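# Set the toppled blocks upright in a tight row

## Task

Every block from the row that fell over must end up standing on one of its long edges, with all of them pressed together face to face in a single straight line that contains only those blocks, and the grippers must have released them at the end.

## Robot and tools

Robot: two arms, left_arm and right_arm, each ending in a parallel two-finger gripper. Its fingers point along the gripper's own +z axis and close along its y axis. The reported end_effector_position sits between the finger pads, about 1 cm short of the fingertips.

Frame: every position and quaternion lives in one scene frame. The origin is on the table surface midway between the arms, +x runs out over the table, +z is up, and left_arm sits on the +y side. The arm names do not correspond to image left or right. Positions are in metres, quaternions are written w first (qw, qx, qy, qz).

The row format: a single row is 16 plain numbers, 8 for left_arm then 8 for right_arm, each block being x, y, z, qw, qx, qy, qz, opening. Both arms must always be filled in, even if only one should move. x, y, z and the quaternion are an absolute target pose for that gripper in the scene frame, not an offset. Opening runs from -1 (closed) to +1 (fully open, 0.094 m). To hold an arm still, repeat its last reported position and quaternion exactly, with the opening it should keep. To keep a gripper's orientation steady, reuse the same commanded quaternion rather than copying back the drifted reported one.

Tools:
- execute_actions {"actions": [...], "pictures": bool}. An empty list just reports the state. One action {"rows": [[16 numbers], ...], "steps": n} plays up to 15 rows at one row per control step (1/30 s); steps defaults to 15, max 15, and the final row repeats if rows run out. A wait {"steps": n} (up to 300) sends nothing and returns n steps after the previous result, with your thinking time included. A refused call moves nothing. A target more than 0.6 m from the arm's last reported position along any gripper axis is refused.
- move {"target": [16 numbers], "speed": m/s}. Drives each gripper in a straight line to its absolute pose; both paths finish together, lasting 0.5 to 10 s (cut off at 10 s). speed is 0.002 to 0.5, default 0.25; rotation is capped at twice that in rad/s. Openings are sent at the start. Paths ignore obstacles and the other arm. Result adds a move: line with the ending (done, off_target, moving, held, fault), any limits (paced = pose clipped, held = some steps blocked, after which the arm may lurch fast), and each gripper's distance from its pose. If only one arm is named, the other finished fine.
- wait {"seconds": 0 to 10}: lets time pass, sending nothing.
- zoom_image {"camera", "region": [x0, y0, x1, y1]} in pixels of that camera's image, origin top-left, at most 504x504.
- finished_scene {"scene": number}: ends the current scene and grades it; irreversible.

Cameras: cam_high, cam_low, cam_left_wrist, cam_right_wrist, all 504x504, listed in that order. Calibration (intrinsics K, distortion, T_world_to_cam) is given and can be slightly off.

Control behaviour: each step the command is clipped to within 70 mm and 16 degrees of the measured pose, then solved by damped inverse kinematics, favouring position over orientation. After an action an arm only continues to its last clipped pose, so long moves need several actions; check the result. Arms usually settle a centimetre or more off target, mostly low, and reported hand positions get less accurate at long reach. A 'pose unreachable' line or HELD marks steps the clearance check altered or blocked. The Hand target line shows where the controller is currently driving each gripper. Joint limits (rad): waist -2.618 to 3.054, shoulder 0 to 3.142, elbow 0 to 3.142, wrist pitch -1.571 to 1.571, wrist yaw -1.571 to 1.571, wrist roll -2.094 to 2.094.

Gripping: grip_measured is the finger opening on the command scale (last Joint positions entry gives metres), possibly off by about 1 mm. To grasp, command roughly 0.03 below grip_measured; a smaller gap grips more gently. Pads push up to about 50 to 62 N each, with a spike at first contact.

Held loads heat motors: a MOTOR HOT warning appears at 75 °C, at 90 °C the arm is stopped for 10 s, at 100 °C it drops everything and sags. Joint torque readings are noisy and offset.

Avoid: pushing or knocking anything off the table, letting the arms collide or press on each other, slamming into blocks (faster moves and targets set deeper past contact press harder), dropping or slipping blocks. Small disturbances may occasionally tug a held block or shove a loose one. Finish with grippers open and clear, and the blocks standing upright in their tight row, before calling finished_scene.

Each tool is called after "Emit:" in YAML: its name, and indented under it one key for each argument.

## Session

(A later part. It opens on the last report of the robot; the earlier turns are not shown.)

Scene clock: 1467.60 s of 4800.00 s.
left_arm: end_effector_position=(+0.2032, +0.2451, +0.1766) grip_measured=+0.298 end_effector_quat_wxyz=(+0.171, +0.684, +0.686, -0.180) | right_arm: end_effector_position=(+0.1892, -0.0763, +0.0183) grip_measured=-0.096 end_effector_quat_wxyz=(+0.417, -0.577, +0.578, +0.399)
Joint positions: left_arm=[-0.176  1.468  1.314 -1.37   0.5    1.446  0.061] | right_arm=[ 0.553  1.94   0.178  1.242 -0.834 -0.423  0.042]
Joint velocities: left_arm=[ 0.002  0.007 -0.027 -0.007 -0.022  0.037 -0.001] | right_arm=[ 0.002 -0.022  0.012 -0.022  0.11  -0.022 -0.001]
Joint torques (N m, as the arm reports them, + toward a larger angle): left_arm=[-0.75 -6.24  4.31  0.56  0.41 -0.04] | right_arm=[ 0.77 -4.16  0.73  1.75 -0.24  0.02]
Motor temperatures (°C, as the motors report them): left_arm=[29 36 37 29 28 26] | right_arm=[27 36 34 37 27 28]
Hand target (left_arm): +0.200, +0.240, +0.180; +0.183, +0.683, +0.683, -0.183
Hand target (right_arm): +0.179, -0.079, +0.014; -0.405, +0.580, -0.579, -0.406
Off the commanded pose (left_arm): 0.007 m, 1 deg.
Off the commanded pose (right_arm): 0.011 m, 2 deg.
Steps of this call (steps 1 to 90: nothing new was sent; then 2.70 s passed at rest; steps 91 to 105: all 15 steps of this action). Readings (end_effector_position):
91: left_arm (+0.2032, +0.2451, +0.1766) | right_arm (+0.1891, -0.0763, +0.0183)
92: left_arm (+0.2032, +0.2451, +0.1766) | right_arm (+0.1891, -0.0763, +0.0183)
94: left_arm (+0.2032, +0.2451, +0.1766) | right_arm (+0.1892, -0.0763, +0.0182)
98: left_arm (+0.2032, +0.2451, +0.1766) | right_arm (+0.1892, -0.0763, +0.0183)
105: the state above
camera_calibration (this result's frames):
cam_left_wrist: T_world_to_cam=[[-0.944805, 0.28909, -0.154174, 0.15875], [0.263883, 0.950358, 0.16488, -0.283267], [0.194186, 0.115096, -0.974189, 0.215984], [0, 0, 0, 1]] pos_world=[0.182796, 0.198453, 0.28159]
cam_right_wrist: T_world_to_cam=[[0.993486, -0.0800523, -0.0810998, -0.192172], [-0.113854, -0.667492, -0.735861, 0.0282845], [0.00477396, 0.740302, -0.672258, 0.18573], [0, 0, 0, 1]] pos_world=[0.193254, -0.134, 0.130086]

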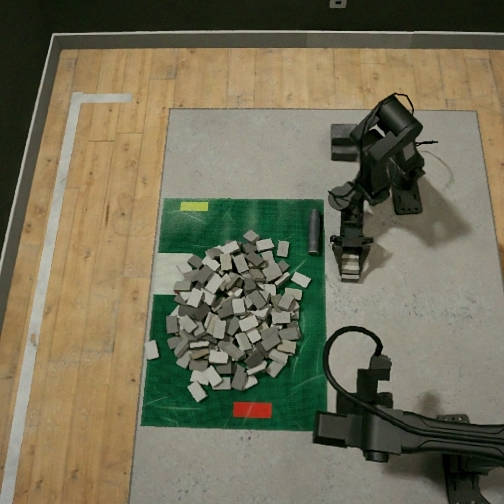

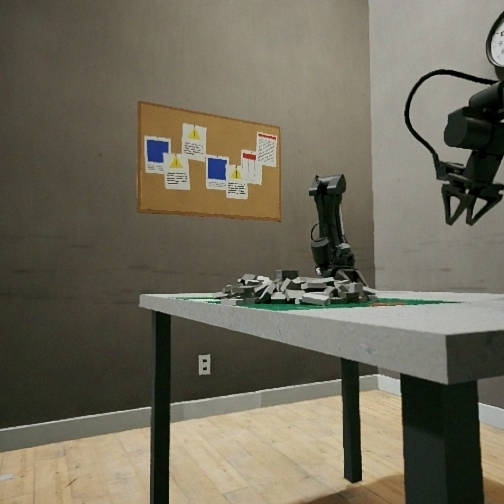

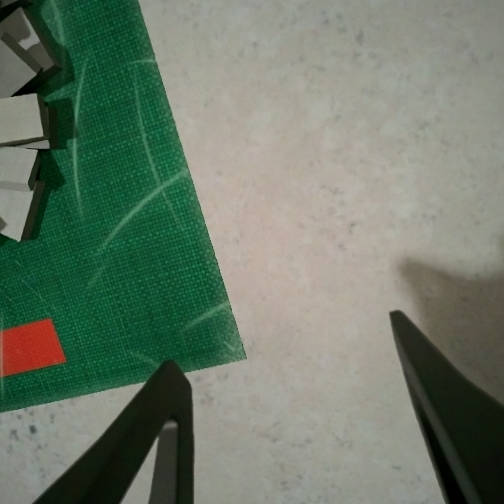

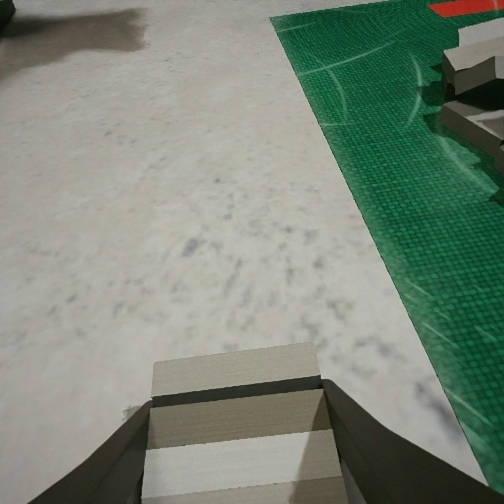

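Emit:
execute_actions:
  actions: []

Emit:
zoom_image:
  camera: "cam_right_wrist"
  region: [80,300,420,504]

Scene clock: 1471.17 s of 4800.00 s.
left_arm: end_effector_position=(+0.2032, +0.2451, +0.1766) grip_measured=+0.298 end_effector_quat_wxyz=(+0.171, +0.684, +0.686, -0.180) | right_arm: end_effector_position=(+0.1892, -0.0763, +0.0183) grip_measured=-0.096 end_effector_quat_wxyz=(+0.417, -0.577, +0.578, +0.399)
Joint positions: left_arm=[-0.176  1.468  1.314 -1.37   0.5    1.446  0.061] | right_arm=[ 0.553  1.94   0.178  1.242 -0.834 -0.423  0.042]
Joint velocities: left_arm=[ 0.007 -0.007  0.007  0.066 -0.007 -0.007  0.001] | right_arm=[-0.017  0.002  0.012 -0.007 -0.066  0.007  0.   ]
Joint torques (N m, as the arm reports them, + toward a larger angle): left_arm=[-0.75 -6.2   4.35  0.59  0.41 -0.04] | right_arm=[ 0.85 -4.19  0.67  1.74 -0.25  0.01]
Motor temperatures (°C, as the motors report them): left_arm=[29 36 37 29 28 26] | right_arm=[27 36 34 37 27 28]
Hand target (left_arm): +0.200, +0.240, +0.180; +0.183, +0.683, +0.683, -0.183
Hand target (right_arm): +0.179, -0.079, +0.014; -0.405, +0.580, -0.579, -0.406
Off the commanded pose (left_arm): 0.007 m, 1 deg.
Off the commanded pose (right_arm): 0.011 m, 2 deg.
Steps of this call (steps 1 to 90: nothing new was sent; then 0.57 s passed at rest). Readings (end_effector_position):
1: left_arm (+0.2032, +0.2451, +0.1766) | right_arm (+0.1892, -0.0763, +0.0183)
2: left_arm (+0.2032, +0.2451, +0.1766) | right_arm (+0.1892, -0.0763, +0.0183)
4: left_arm (+0.2032, +0.2451, +0.1766) | right_arm (+0.1892, -0.0763, +0.0183)
8: left_arm (+0.2032, +0.2451, +0.1766) | right_arm (+0.1892, -0.0763, +0.0183)
90: the state above
camera_calibration (this result's frames):
cam_left_wrist: T_world_to_cam=[[-0.944805, 0.28909, -0.154174, 0.15875], [0.263883, 0.950358, 0.16488, -0.283267], [0.194186, 0.115096, -0.974189, 0.215984], [0, 0, 0, 1]] pos_world=[0.182796, 0.198453, 0.28159]
cam_right_wrist: T_world_to_cam=[[0.993486, -0.0800523, -0.0810998, -0.192172], [-0.113854, -0.667492, -0.735861, 0.0282845], [0.00477396, 0.740302, -0.672258, 0.18573], [0, 0, 0, 1]] pos_world=[0.193254, -0.134, 0.130086]

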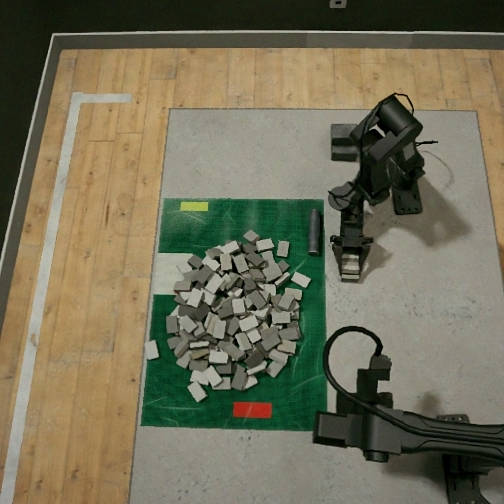

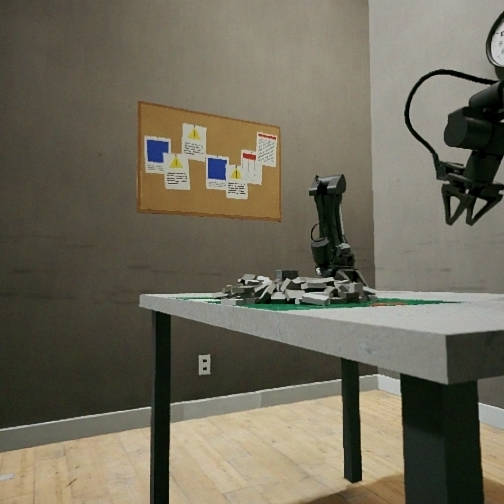

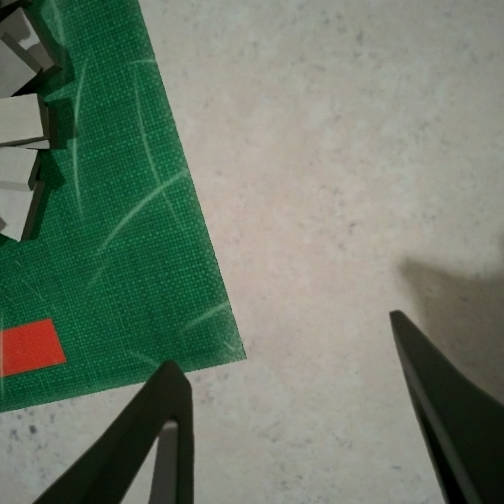

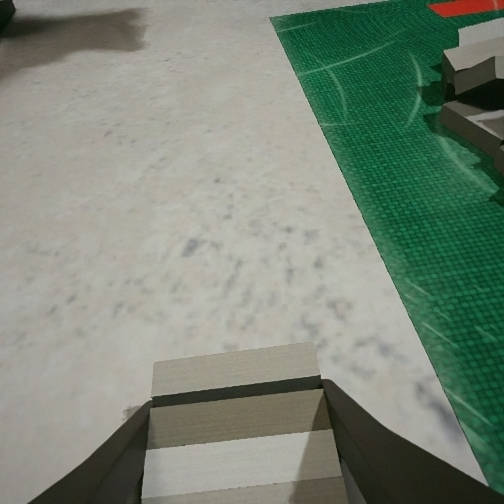

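Region (80, 300, 420, 504) of cam_right_wrist's 504x504 image, scaled by 1.482, with more detail than that image has; it fills the top 302 rows of this view, and the rest is white.

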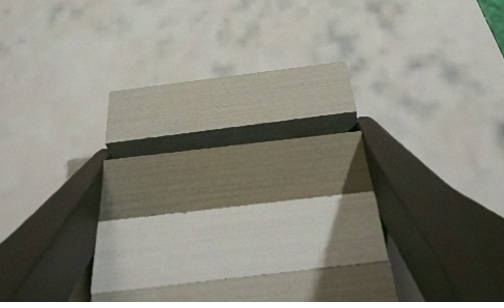

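Emit:
execute_actions:
  actions:
    - {"rows":[[0.200,0.240,0.180,0.183,0.683,0.683,-0.183,0.3,0.179,-0.079,0.014,-0.4056,0.5793,-0.5793,-0.4056,-0.08],[0.200,0.240,0.180,0.183,0.683,0.683,-0.183,0.3,0.179,-0.079,0.014,-0.4056,0.5793,-0.5793,-0.4056,-0.06],[0.200,0.240,0.180,0.183,0.683,0.683,-0.183,0.3,0.179,-0.079,0.014,-0.4056,0.5793,-0.5793,-0.4056,-0.04],[0.200,0.240,0.180,0.183,0.683,0.683,-0.183,0.3,0.179,-0.079,0.014,-0.4056,0.5793,-0.5793,-0.4056,-0.02],[0.200,0.240,0.180,0.183,0.683,0.683,-0.183,0.3,0.179,-0.079,0.014,-0.4056,0.5793,-0.5793,-0.4056,0.0],[0.200,0.240,0.180,0.183,0.683,0.683,-0.183,0.3,0.179,-0.079,0.014,-0.4056,0.5793,-0.5793,-0.4056,0.03],[0.200,0.240,0.180,0.183,0.683,0.683,-0.183,0.3,0.179,-0.079,0.014,-0.4056,0.5793,-0.5793,-0.4056,0.06],[0.200,0.240,0.180,0.183,0.683,0.683,-0.183,0.3,0.179,-0.079,0.014,-0.4056,0.5793,-0.5793,-0.4056,0.10],[0.200,0.240,0.180,0.183,0.683,0.683,-0.183,0.3,0.179,-0.079,0.014,-0.4056,0.5793,-0.5793,-0.4056,0.14],[0.200,0.240,0.180,0.183,0.683,0.683,-0.183,0.3,0.179,-0.079,0.014,-0.4056,0.5793,-0.5793,-0.4056,0.18],[0.200,0.240,0.180,0.183,0.683,0.683,-0.183,0.3,0.179,-0.079,0.014,-0.4056,0.5793,-0.5793,-0.4056,0.22],[0.200,0.240,0.180,0.183,0.683,0.683,-0.183,0.3,0.179,-0.079,0.014,-0.4056,0.5793,-0.5793,-0.4056,0.26],[0.200,0.240,0.180,0.183,0.683,0.683,-0.183,0.3,0.179,-0.079,0.014,-0.4056,0.5793,-0.5793,-0.4056,0.30]],"steps":15}
  pictures: false

Emit:
move:
  target: [0.200,0.240,0.180,0.183,0.683,0.683,-0.183,0.3,0.180,-0.080,0.095,-0.4056,0.5793,-0.5793,-0.4056,0.3]
  speed: 0.03

Scene clock: 1488.90 s of 4800.00 s.
left_arm: end_effector_position=(+0.2032, +0.2451, +0.1766) grip_measured=+0.298 end_effector_quat_wxyz=(+0.171, +0.684, +0.686, -0.180) | right_arm: end_effector_position=(+0.1892, -0.0763, +0.0183) grip_measured=+0.297 end_effector_quat_wxyz=(+0.417, -0.577, +0.578, +0.399)
Joint positions: left_arm=[-0.176  1.468  1.314 -1.37   0.5    1.446  0.061] | right_arm=[ 0.553  1.94   0.178  1.242 -0.834 -0.423  0.061]
Joint velocities: left_arm=[ 0.002 -0.002  0.012 -0.007  0.007  0.022 -0.001] | right_arm=[-0.017  0.017  0.002  0.022 -0.037 -0.022  0.003]
Joint torques (N m, as the arm reports them, + toward a larger angle): left_arm=[-0.84 -6.2   4.34  0.57  0.41 -0.04] | right_arm=[ 0.91 -4.21  0.7   1.74 -0.25  0.01]
Motor temperatures (°C, as the motors report them): left_arm=[29 37 37 29 28 26] | right_arm=[27 36 34 38 27 28]
Hand target (left_arm): +0.200, +0.240, +0.180; +0.183, +0.683, +0.683, -0.183
Hand target (right_arm): +0.179, -0.079, +0.014; -0.405, +0.579, -0.579, -0.405
Off the commanded pose (left_arm): 0.007 m, 1 deg.
Off the commanded pose (right_arm): 0.011 m, 2 deg.
Steps of this call (steps 1 to 90: nothing new was sent; then 14.23 s passed at rest; steps 91 to 105: all 15 steps of this action). Readings (end_effector_position):
91: left_arm (+0.2032, +0.2451, +0.1766) | right_arm (+0.1892, -0.0763, +0.0183)
92: left_arm (+0.2032, +0.2451, +0.1766) | right_arm (+0.1892, -0.0763, +0.0183)
94: left_arm (+0.2032, +0.2451, +0.1766) | right_arm (+0.1892, -0.0763, +0.0183)
98: left_arm (+0.2032, +0.2451, +0.1766) | right_arm (+0.1892, -0.0763, +0.0183)
105: the state above

Scene clock: 1492.23 s of 4800.00 s.
left_arm: end_effector_position=(+0.2032, +0.2452, +0.1766) grip_measured=+0.298 end_effector_quat_wxyz=(+0.171, +0.684, +0.686, -0.180) | right_arm: end_effector_position=(+0.1756, -0.0864, +0.0796) grip_measured=+0.298 end_effector_quat_wxyz=(+0.390, -0.575, +0.597, +0.402)
Joint positions: left_arm=[-0.176  1.468  1.314 -1.37   0.5    1.446  0.061] | right_arm=[ 0.553  1.299  0.218  0.494 -0.834 -0.423  0.061]
Joint velocities: left_arm=[-0.012 -0.007 -0.002  0.081 -0.022  0.022  0.001] | right_arm=[-0.007 -0.012  0.012 -0.095 -0.037 -0.037 -0.001]
Joint torques (N m, as the arm reports them, + toward a larger angle): left_arm=[-0.79 -6.24  4.28  0.59  0.42 -0.04] | right_arm=[ 0.38 -5.08  8.52  1.39 -0.32 -0.05]
Motor temperatures (°C, as the motors report them): left_arm=[29 36 37 29 28 26] | right_arm=[27 36 34 37 27 28]
Hand target (left_arm): +0.200, +0.240, +0.180; +0.183, +0.683, +0.683, -0.183
Hand target (right_arm): +0.180, -0.080, +0.096; -0.406, +0.579, -0.579, -0.406
Off the commanded pose (left_arm): 0.007 m, 1 deg.
Off the commanded pose (right_arm): 0.017 m, 3 deg.
move: off_target (right_arm)
camera_calibration (this result's frames):
cam_left_wrist: T_world_to_cam=[[-0.944804, 0.289131, -0.154104, 0.158713], [0.26386, 0.9503, 0.165251, -0.283367], [0.194224, 0.115468, -0.974138, 0.215836], [0, 0, 0, 1]] pos_world=[0.182801, 0.198472, 0.281538]
cam_right_wrist: T_world_to_cam=[[0.987841, -0.0839638, -0.130845, -0.169878], [-0.152097, -0.696243, -0.701508, 0.0665547], [-0.0321983, 0.712879, -0.700548, 0.240906], [0, 0, 0, 1]] pos_world=[0.185692, -0.139662, 0.193227]

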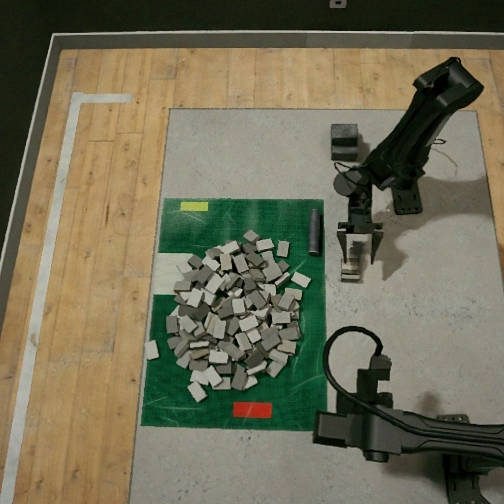

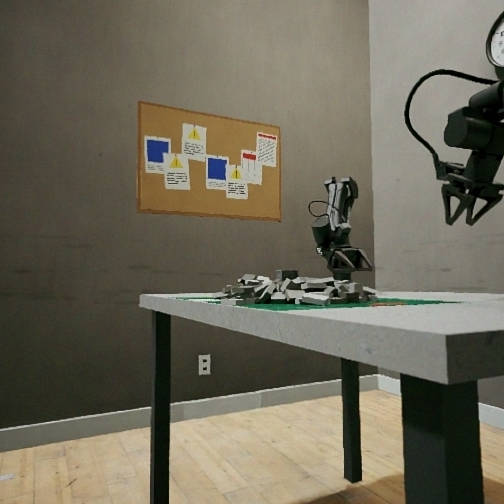

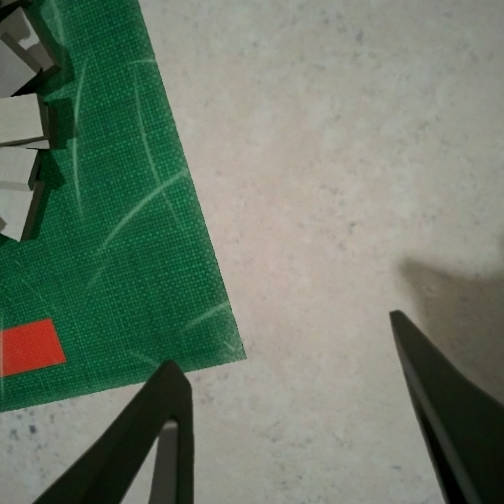

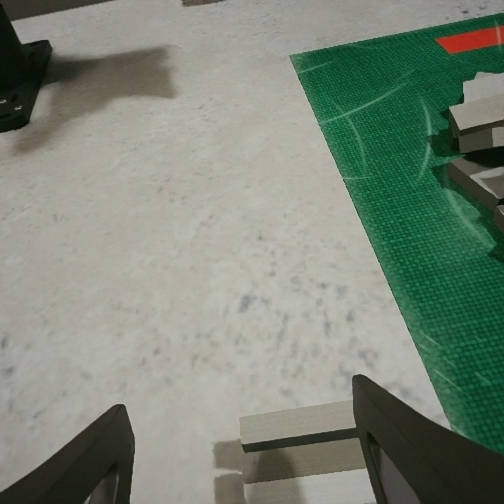

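Emit:
move:
  target: [0.200,0.240,0.180,0.183,0.683,0.683,-0.183,0.3,0.185,-0.155,0.10,-0.3265,0.6272,-0.6272,-0.3265,0.3]
  speed: 0.06

Emit:
zoom_image:
  camera: "cam_right_wrist"
  region: [100,140,400,440]

Scene clock: 1497.40 s of 4800.00 s.
left_arm: end_effector_position=(+0.2032, +0.2452, +0.1765) grip_measured=+0.298 end_effector_quat_wxyz=(+0.171, +0.684, +0.686, -0.180) | right_arm: end_effector_position=(+0.1765, -0.1579, +0.0839) grip_measured=+0.298 end_effector_quat_wxyz=(+0.302, -0.627, +0.637, +0.331)
Joint positions: left_arm=[-0.176  1.468  1.314 -1.37   0.499  1.446  0.061] | right_arm=[ 0.276  1.085  0.449 -0.524 -0.861 -0.996  0.061]
Joint velocities: left_arm=[-0.002  0.012 -0.002 -0.007 -0.051  0.037  0.   ] | right_arm=[-0.002  0.002  0.007 -0.051 -0.007  0.007  0.001]
Joint torques (N m, as the arm reports them, + toward a larger angle): left_arm=[-0.82 -6.2   4.34  0.57  0.42 -0.03] | right_arm=[-0.65 -3.59  9.53  0.75 -0.43 -0.12]
Motor temperatures (°C, as the motors report them): left_arm=[29 36 37 29 28 26] | right_arm=[27 36 35 37 27 28]
Hand target (left_arm): +0.200, +0.240, +0.180; +0.183, +0.683, +0.683, -0.183
Hand target (right_arm): +0.184, -0.156, +0.099; -0.323, +0.631, -0.626, -0.325
Off the commanded pose (left_arm): 0.007 m, 1 deg.
Off the commanded pose (right_arm): 0.018 m, 3 deg.
move: off_target (right_arm)
camera_calibration (this result's frames):
cam_left_wrist: T_world_to_cam=[[-0.944803, 0.289173, -0.154033, 0.158675], [0.263836, 0.950242, 0.165622, -0.283466], [0.194263, 0.115841, -0.974086, 0.215687], [0, 0, 0, 1]] pos_world=[0.182805, 0.198491, 0.281487]
cam_right_wrist: T_world_to_cam=[[0.988981, -0.0865243, -0.120125, -0.177674], [-0.135377, -0.856953, -0.497297, -0.0255275], [-0.0599129, 0.50808, -0.859224, 0.280749], [0, 0, 0, 1]] pos_world=[0.189081, -0.179892, 0.207189]

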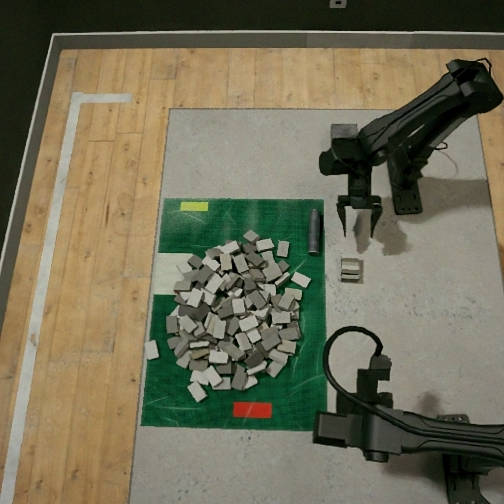

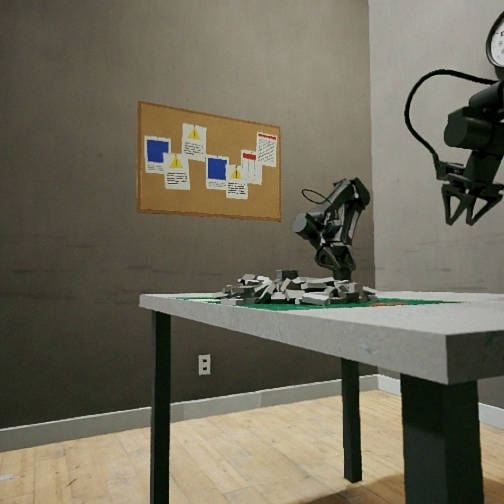

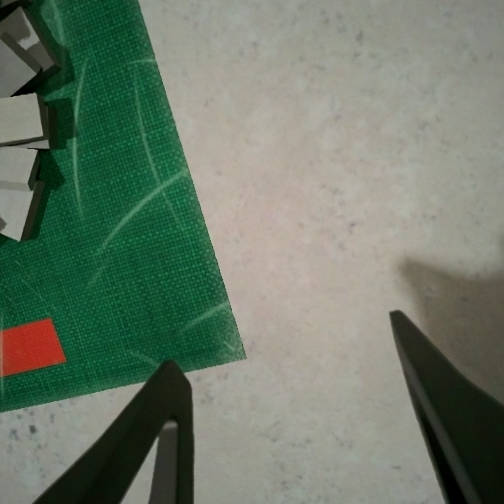

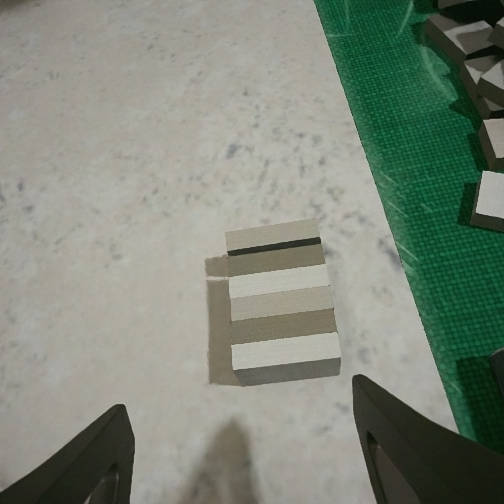

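Region (100, 140, 400, 440) of cam_right_wrist's 504x504 image, scaled by 1.680, with more detail than that image has.

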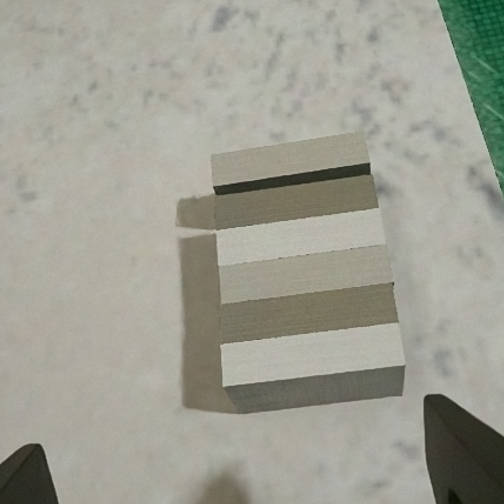

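Emit:
move:
  target: [0.200,0.240,0.180,0.183,0.683,0.683,-0.183,0.3,0.184,-0.150,0.030,-0.3265,0.6272,-0.6272,-0.3265,-0.4]
  speed: 0.04

Scene clock: 1504.23 s of 4800.00 s.
left_arm: end_effector_position=(+0.2032, +0.2452, +0.1765) grip_measured=+0.298 end_effector_quat_wxyz=(+0.171, +0.684, +0.686, -0.180) | right_arm: end_effector_position=(+0.1903, -0.1511, +0.0339) grip_measured=-0.398 end_effector_quat_wxyz=(+0.333, -0.628, +0.627, +0.318)
Joint positions: left_arm=[-0.176  1.468  1.314 -1.37   0.499  1.446  0.061] | right_arm=[ 0.287  1.292  0.288 -0.06  -0.851 -0.959  0.028]
Joint velocities: left_arm=[ 0.022  0.002  0.007  0.007 -0.022 -0.051  0.   ] | right_arm=[-0.007  0.012 -0.002 -0.007  0.022  0.125  0.   ]
Joint torques (N m, as the arm reports them, + toward a larger angle): left_arm=[-0.83 -6.24  4.32  0.56  0.44 -0.04] | right_arm=[ 0.87 -1.88  4.48  1.23 -0.41  0.07]
Motor temperatures (°C, as the motors report them): left_arm=[29 36 37 29 28 26] | right_arm=[27 36 36 36 27 28]
Hand target (left_arm): +0.200, +0.240, +0.180; +0.183, +0.683, +0.683, -0.183
Hand target (right_arm): +0.184, -0.150, +0.030; -0.327, +0.627, -0.628, -0.327
Off the commanded pose (left_arm): 0.007 m, 1 deg.
Off the commanded pose (right_arm): 0.007 m, 1 deg.
After step 90, 1.90 s passed at rest.
move: done
camera_calibration (this result's frames):
cam_left_wrist: T_world_to_cam=[[-0.944803, 0.289173, -0.154033, 0.158675], [0.263836, 0.950242, 0.165622, -0.283466], [0.194263, 0.115841, -0.974086, 0.215687], [0, 0, 0, 1]] pos_world=[0.182805, 0.198491, 0.281487]
cam_right_wrist: T_world_to_cam=[[0.993312, -0.098466, -0.0603032, -0.20141], [-0.115457, -0.841168, -0.528305, -0.0430671], [0.00129497, 0.531734, -0.846911, 0.226681], [0, 0, 0, 1]] pos_world=[0.194797, -0.176593, 0.15708]

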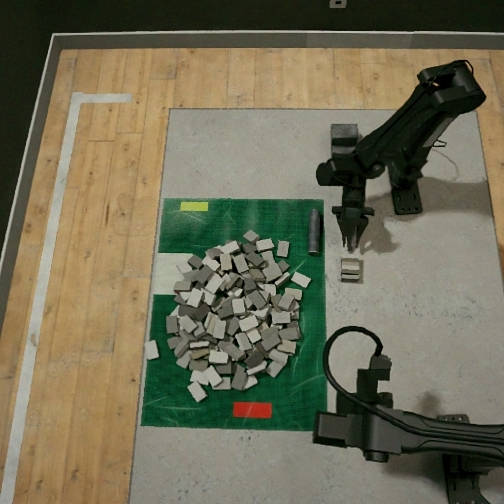

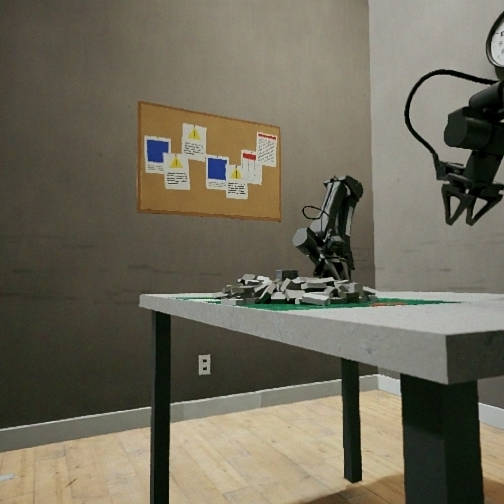

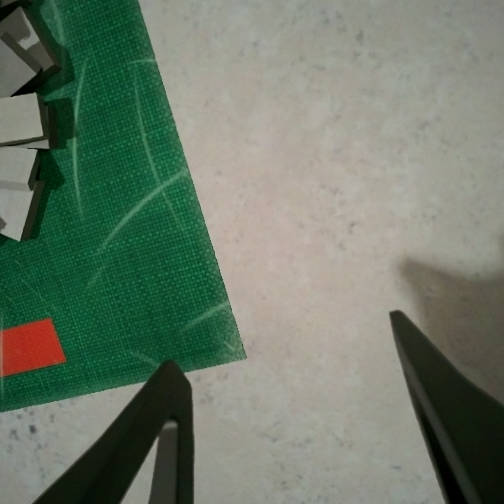

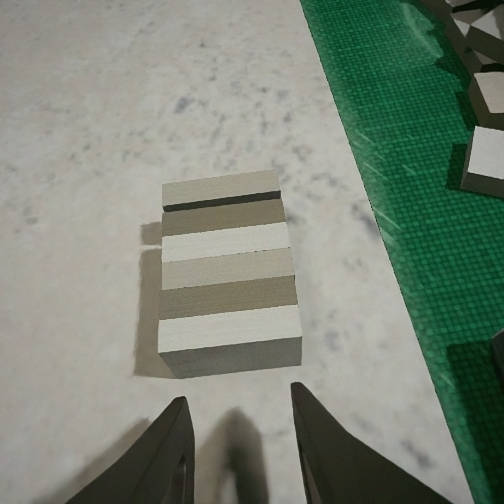

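Emit:
move:
  target: [0.200,0.240,0.180,0.183,0.683,0.683,-0.183,0.3,0.183,-0.148,0.010,-0.3265,0.6272,-0.6272,-0.3265,-0.4]
  speed: 0.012

Scene clock: 1513.03 s of 4800.00 s.
left_arm: end_effector_position=(+0.2032, +0.2452, +0.1765) grip_measured=+0.298 end_effector_quat_wxyz=(+0.171, +0.684, +0.686, -0.180) | right_arm: end_effector_position=(+0.1898, -0.1489, +0.0136) grip_measured=-0.398 end_effector_quat_wxyz=(+0.333, -0.628, +0.627, +0.318)
Joint positions: left_arm=[-0.176  1.468  1.314 -1.37   0.499  1.446  0.061] | right_arm=[ 0.301  1.412  0.244  0.116 -0.845 -0.943  0.028]
Joint velocities: left_arm=[-0.007 -0.007  0.002  0.022  0.007 -0.007 -0.   ] | right_arm=[-0.012 -0.007  0.007  0.007 -0.022  0.022 -0.   ]
Joint torques (N m, as the arm reports them, + toward a larger angle): left_arm=[-0.8  -6.21  4.33  0.56  0.43 -0.05] | right_arm=[ 0.8  -2.18  3.68  1.26 -0.4   0.12]
Motor temperatures (°C, as the motors report them): left_arm=[29 36 37 29 28 26] | right_arm=[27 36 35 36 27 28]
Hand target (left_arm): +0.200, +0.240, +0.180; +0.183, +0.683, +0.683, -0.183
Hand target (right_arm): +0.183, -0.148, +0.010; -0.326, +0.627, -0.627, -0.327
Off the commanded pose (left_arm): 0.007 m, 1 deg.
Off the commanded pose (right_arm): 0.008 m, 1 deg.
After step 90, 3.47 s passed at rest.
move: done
camera_calibration (this result's frames):
cam_left_wrist: T_world_to_cam=[[-0.944803, 0.289173, -0.154033, 0.158675], [0.263836, 0.950242, 0.165622, -0.283466], [0.194263, 0.115841, -0.974086, 0.215687], [0, 0, 0, 1]] pos_world=[0.182805, 0.198491, 0.281487]
cam_right_wrist: T_world_to_cam=[[0.993408, -0.0974009, -0.0604442, -0.2018], [-0.114631, -0.841795, -0.527485, -0.0522404], [0.000495844, 0.530936, -0.847411, 0.20835], [0, 0, 0, 1]] pos_world=[0.194378, -0.174252, 0.136805]

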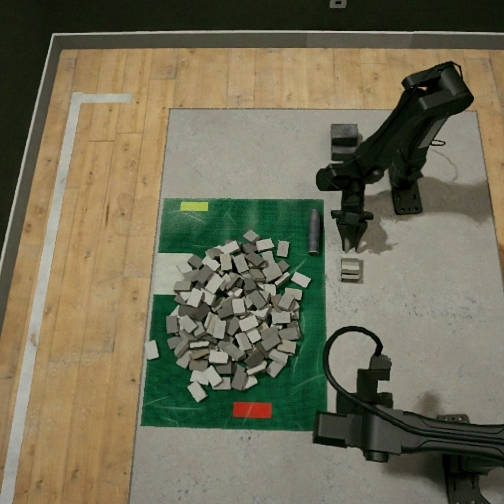

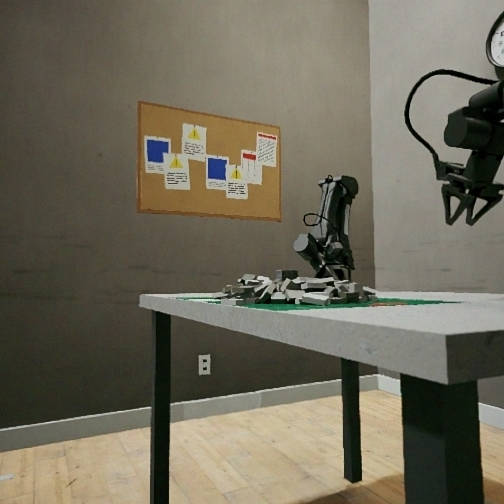

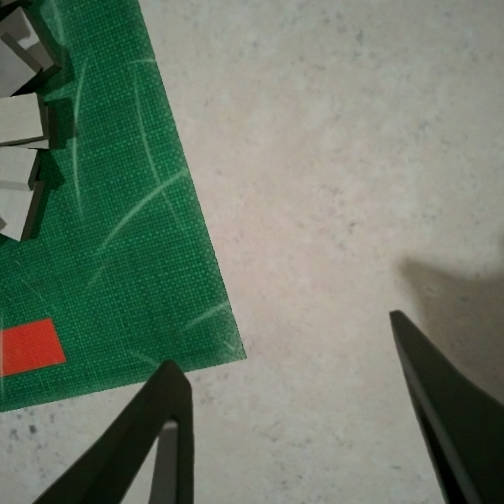

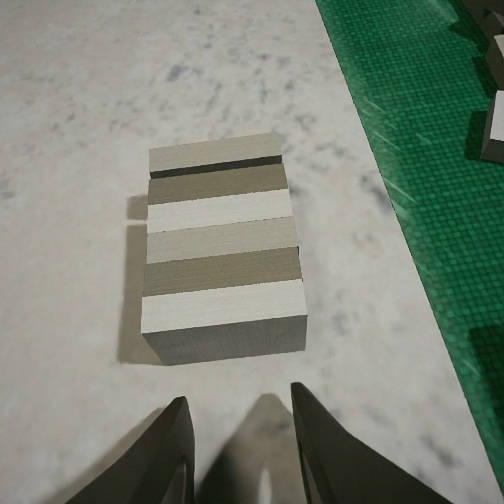

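Emit:
move:
  target: [0.200,0.240,0.180,0.183,0.683,0.683,-0.183,0.3,0.182,-0.137,0.009,-0.3265,0.6272,-0.6272,-0.3265,-0.4]
  speed: 0.006

Emit:
zoom_image:
  camera: "cam_right_wrist"
  region: [90,150,390,450]

Scene clock: 1518.53 s of 4800.00 s.
left_arm: end_effector_position=(+0.2032, +0.2453, +0.1765) grip_measured=+0.298 end_effector_quat_wxyz=(+0.171, +0.684, +0.686, -0.180) | right_arm: end_effector_position=(+0.1911, -0.1361, +0.0150) grip_measured=-0.398 end_effector_quat_wxyz=(-0.337, +0.629, -0.625, -0.318)
Joint positions: left_arm=[-0.176  1.468  1.314 -1.37   0.499  1.446  0.061] | right_arm=[ 0.365  1.433  0.244  0.208 -0.814 -0.86   0.028]
Joint velocities: left_arm=[ 0.007 -0.002 -0.012  0.051  0.022  0.007 -0.001] | right_arm=[ 0.007  0.002 -0.007 -0.007  0.022 -0.051 -0.   ]
Joint torques (N m, as the arm reports them, + toward a larger angle): left_arm=[-0.85 -6.3   4.34  0.57  0.43 -0.04] | right_arm=[ 0.84 -2.28  3.26  1.36 -0.37  0.07]
Motor temperatures (°C, as the motors report them): left_arm=[29 36 37 29 28 26] | right_arm=[27 35 35 36 27 28]
Hand target (left_arm): +0.200, +0.240, +0.180; +0.183, +0.683, +0.683, -0.183
Hand target (right_arm): +0.182, -0.137, +0.009; -0.327, +0.627, -0.627, -0.327
Off the commanded pose (left_arm): 0.007 m, 2 deg.
Off the commanded pose (right_arm): 0.011 m, 2 deg.
move: off_target (right_arm)
camera_calibration (this result's frames):
cam_left_wrist: T_world_to_cam=[[-0.944802, 0.289214, -0.153963, 0.158638], [0.263812, 0.950184, 0.165993, -0.283565], [0.194301, 0.116213, -0.974034, 0.215539], [0, 0, 0, 1]] pos_world=[0.18281, 0.19851, 0.281436]
cam_right_wrist: T_world_to_cam=[[0.993882, -0.0964693, -0.0537741, -0.201746], [-0.110251, -0.837767, -0.534782, -0.0407557], [0.0065399, 0.537439, -0.843277, 0.202482], [0, 0, 0, 1]] pos_world=[0.194694, -0.162428, 0.138104]

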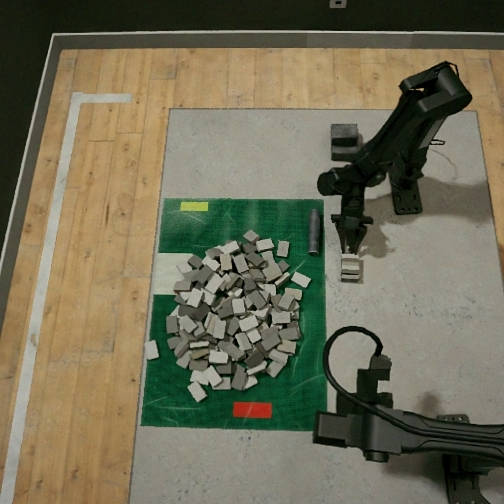

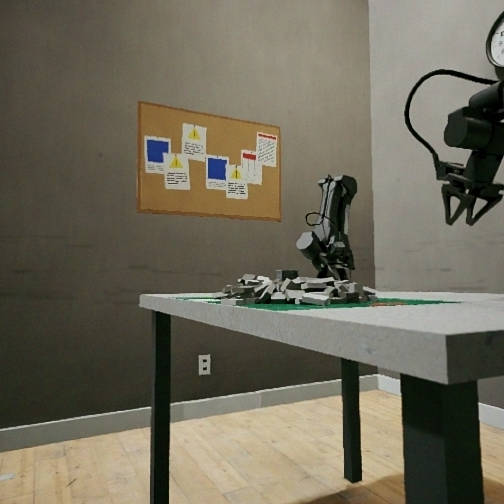

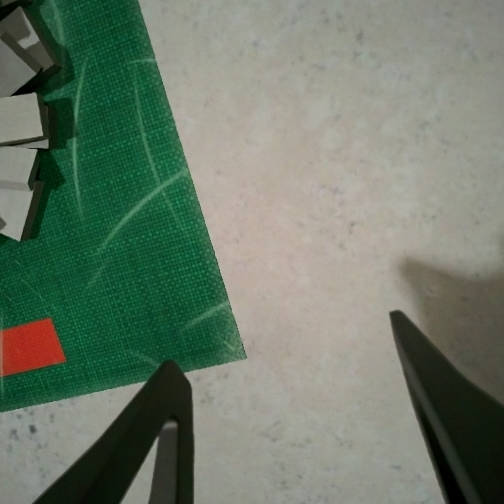

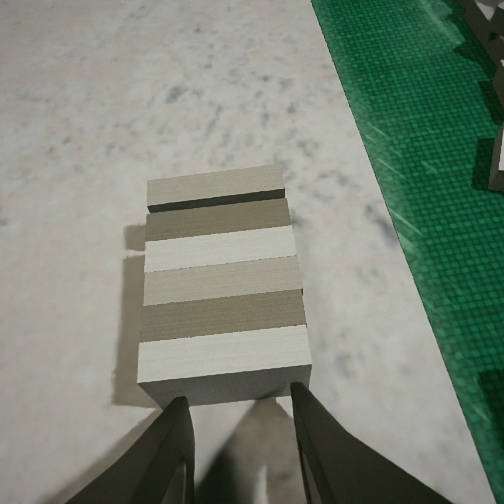

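Region (90, 150, 390, 450) of cam_right_wrist's 504x504 image, scaled by 1.680, with more detail than that image has.

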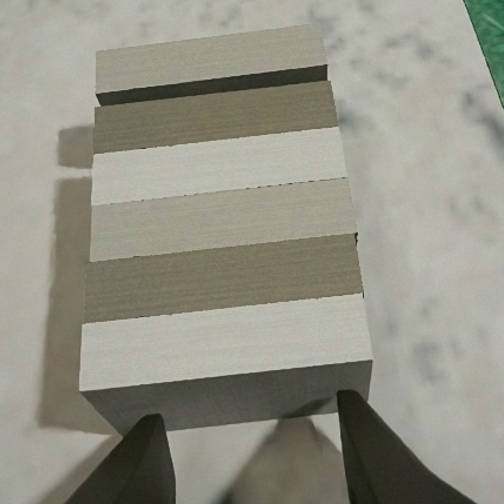

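Emit:
move:
  target: [0.200,0.240,0.180,0.183,0.683,0.683,-0.183,0.3,0.177,-0.138,0.008,-0.3265,0.6272,-0.6272,-0.3265,-0.4]
  speed: 0.004

Scene clock: 1527.50 s of 4800.00 s.
left_arm: end_effector_position=(+0.2032, +0.2453, +0.1765) grip_measured=+0.298 end_effector_quat_wxyz=(+0.171, +0.684, +0.686, -0.180) | right_arm: end_effector_position=(+0.1860, -0.1371, +0.0115) grip_measured=-0.398 end_effector_quat_wxyz=(+0.335, -0.628, +0.626, +0.319)
Joint positions: left_arm=[-0.176  1.468  1.314 -1.37   0.499  1.446  0.061] | right_arm=[ 0.374  1.433  0.222  0.232 -0.809 -0.849  0.028]
Joint velocities: left_arm=[ 0.012 -0.032 -0.012  0.007  0.081 -0.037  0.001] | right_arm=[ 0.002 -0.022 -0.002  0.051 -0.022  0.066  0.001]
Joint torques (N m, as the arm reports them, + toward a larger angle): left_arm=[-0.79 -6.22  4.31  0.58  0.42 -0.05] | right_arm=[ 0.99 -3.3   3.26  1.24 -0.36  0.08]
Motor temperatures (°C, as the motors report them): left_arm=[29 36 37 29 28 26] | right_arm=[27 35 35 36 27 28]
Hand target (left_arm): +0.200, +0.240, +0.180; +0.183, +0.683, +0.683, -0.183
Hand target (right_arm): +0.177, -0.138, +0.008; -0.326, +0.627, -0.627, -0.327
Off the commanded pose (left_arm): 0.007 m, 2 deg.
Off the commanded pose (right_arm): 0.010 m, 1 deg.
After step 90, 1.73 s passed at rest.
move: done
camera_calibration (this result's frames):
cam_left_wrist: T_world_to_cam=[[-0.944802, 0.289214, -0.153963, 0.158638], [0.263812, 0.950184, 0.165993, -0.283565], [0.194301, 0.116213, -0.974034, 0.215539], [0, 0, 0, 1]] pos_world=[0.18281, 0.19851, 0.281436]
cam_right_wrist: T_world_to_cam=[[0.993503, -0.0973039, -0.059022, -0.19702], [-0.113783, -0.839083, -0.531971, -0.0435274], [0.00223856, 0.535231, -0.844703, 0.200615], [0, 0, 0, 1]] pos_world=[0.190338, -0.163069, 0.134676]

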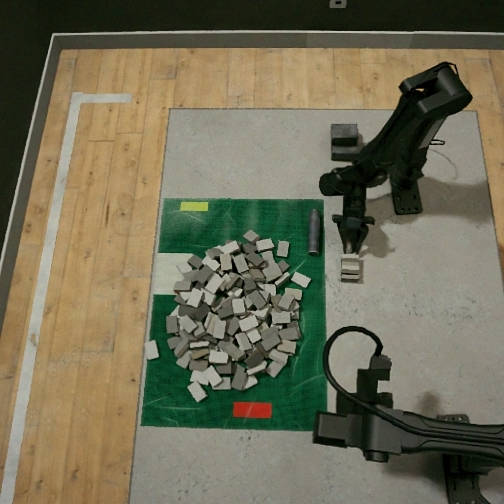

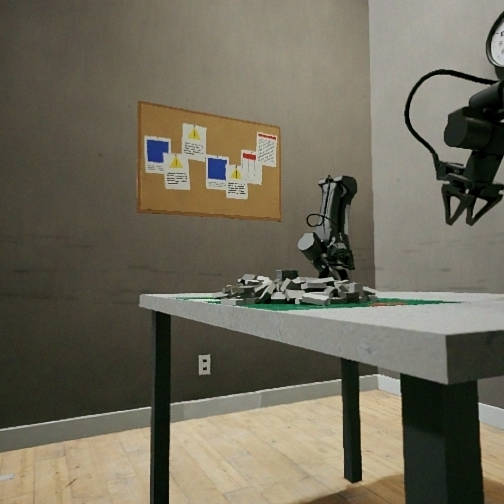

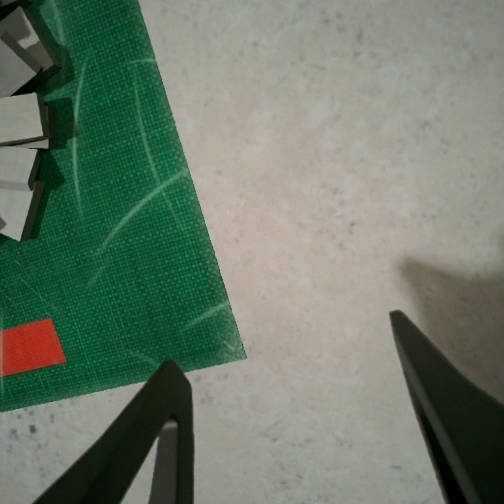

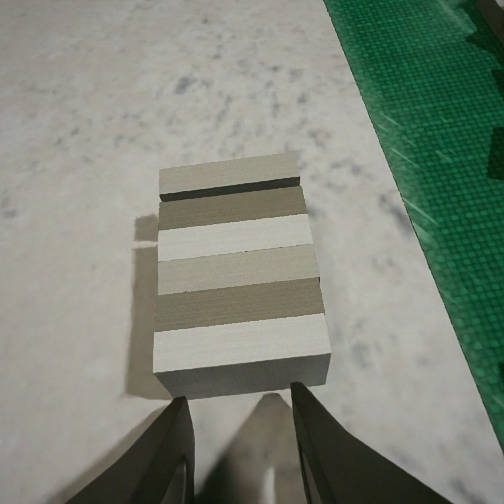

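Emit:
move:
  target: [0.200,0.240,0.180,0.183,0.683,0.683,-0.183,0.3,0.177,-0.134,0.010,-0.3265,0.6272,-0.6272,-0.3265,-0.4]
  speed: 0.003

Emit:
zoom_image:
  camera: "cam_right_wrist"
  region: [90,150,390,450]

Scene clock: 1536.07 s of 4800.00 s.
left_arm: end_effector_position=(+0.2032, +0.2453, +0.1765) grip_measured=+0.298 end_effector_quat_wxyz=(+0.171, +0.684, +0.686, -0.180) | right_arm: end_effector_position=(+0.1853, -0.1345, +0.0116) grip_measured=-0.398 end_effector_quat_wxyz=(+0.333, -0.626, +0.628, +0.319)
Joint positions: left_arm=[-0.176  1.468  1.314 -1.37   0.499  1.446  0.061] | right_arm=[ 0.391  1.433  0.222  0.244 -0.798 -0.825  0.028]
Joint velocities: left_arm=[-0.002 -0.012 -0.017 -0.066 -0.037 -0.022  0.001] | right_arm=[ 0.007 -0.007  0.002 -0.007  0.066  0.022  0.   ]
Joint torques (N m, as the arm reports them, + toward a larger angle): left_arm=[-0.83 -6.2   4.33  0.57  0.42 -0.05] | right_arm=[ 1.22 -3.77  3.72  1.22 -0.35  0.1 ]
Motor temperatures (°C, as the motors report them): left_arm=[29 36 37 29 28 26] | right_arm=[27 35 35 36 27 28]
Hand target (left_arm): +0.200, +0.240, +0.180; +0.183, +0.683, +0.683, -0.183
Hand target (right_arm): +0.177, -0.134, +0.010; -0.327, +0.627, -0.627, -0.326
Off the commanded pose (left_arm): 0.007 m, 2 deg.
Off the commanded pose (right_arm): 0.008 m, 1 deg.
After step 90, 1.00 s passed at rest.
move: done
camera_calibration (this result's frames):
cam_left_wrist: T_world_to_cam=[[-0.944802, 0.289214, -0.153963, 0.158638], [0.263812, 0.950184, 0.165993, -0.283565], [0.194301, 0.116213, -0.974034, 0.215539], [0, 0, 0, 1]] pos_world=[0.18281, 0.19851, 0.281436]
cam_right_wrist: T_world_to_cam=[[0.992883, -0.100707, -0.0635687, -0.196299], [-0.119092, -0.839964, -0.529412, -0.0406002], [-0.0000799603, 0.533215, -0.84598, 0.199475], [0, 0, 0, 1]] pos_world=[0.190083, -0.160234, 0.134779]

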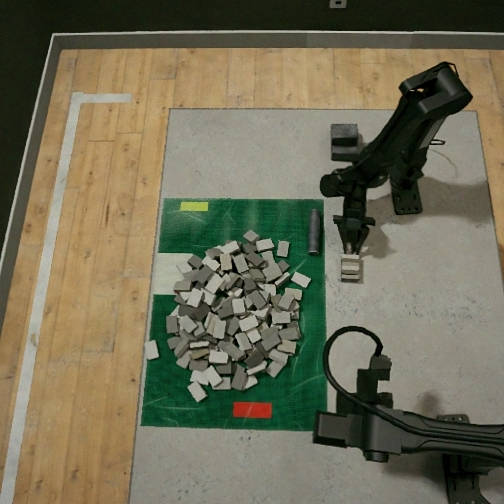

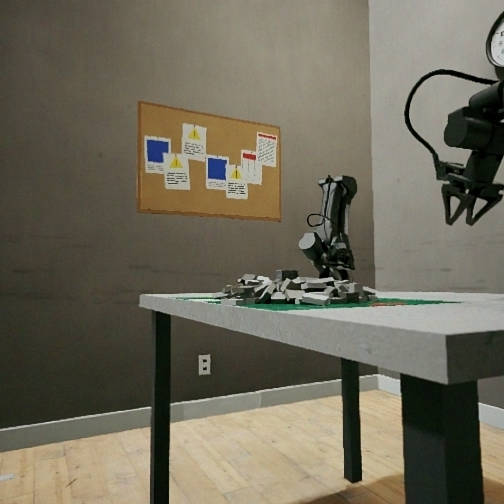

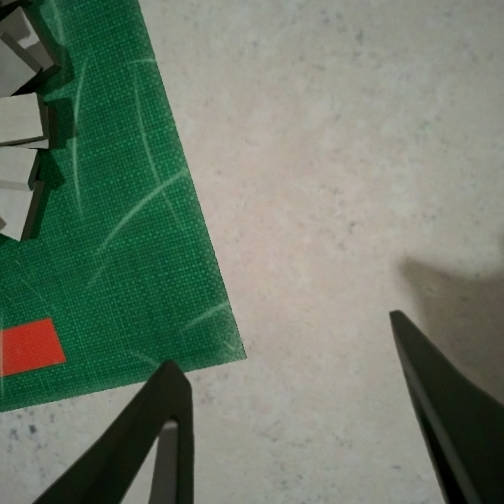

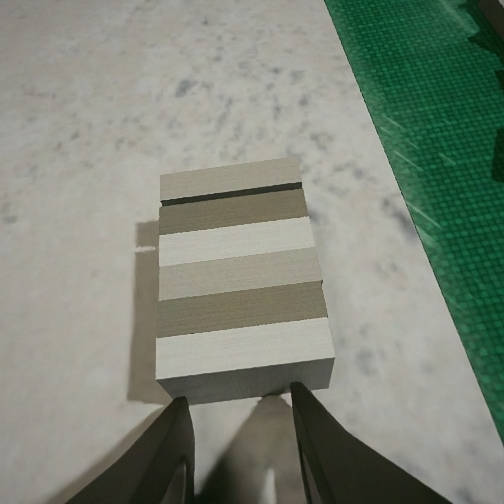

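Region (90, 150, 390, 450) of cam_right_wrist's 504x504 image, scaled by 1.680, with more detail than that image has.

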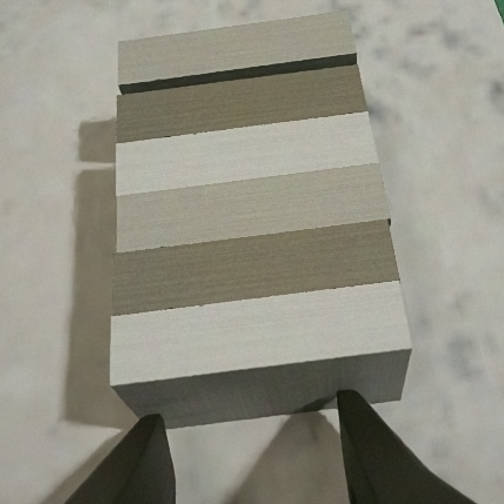

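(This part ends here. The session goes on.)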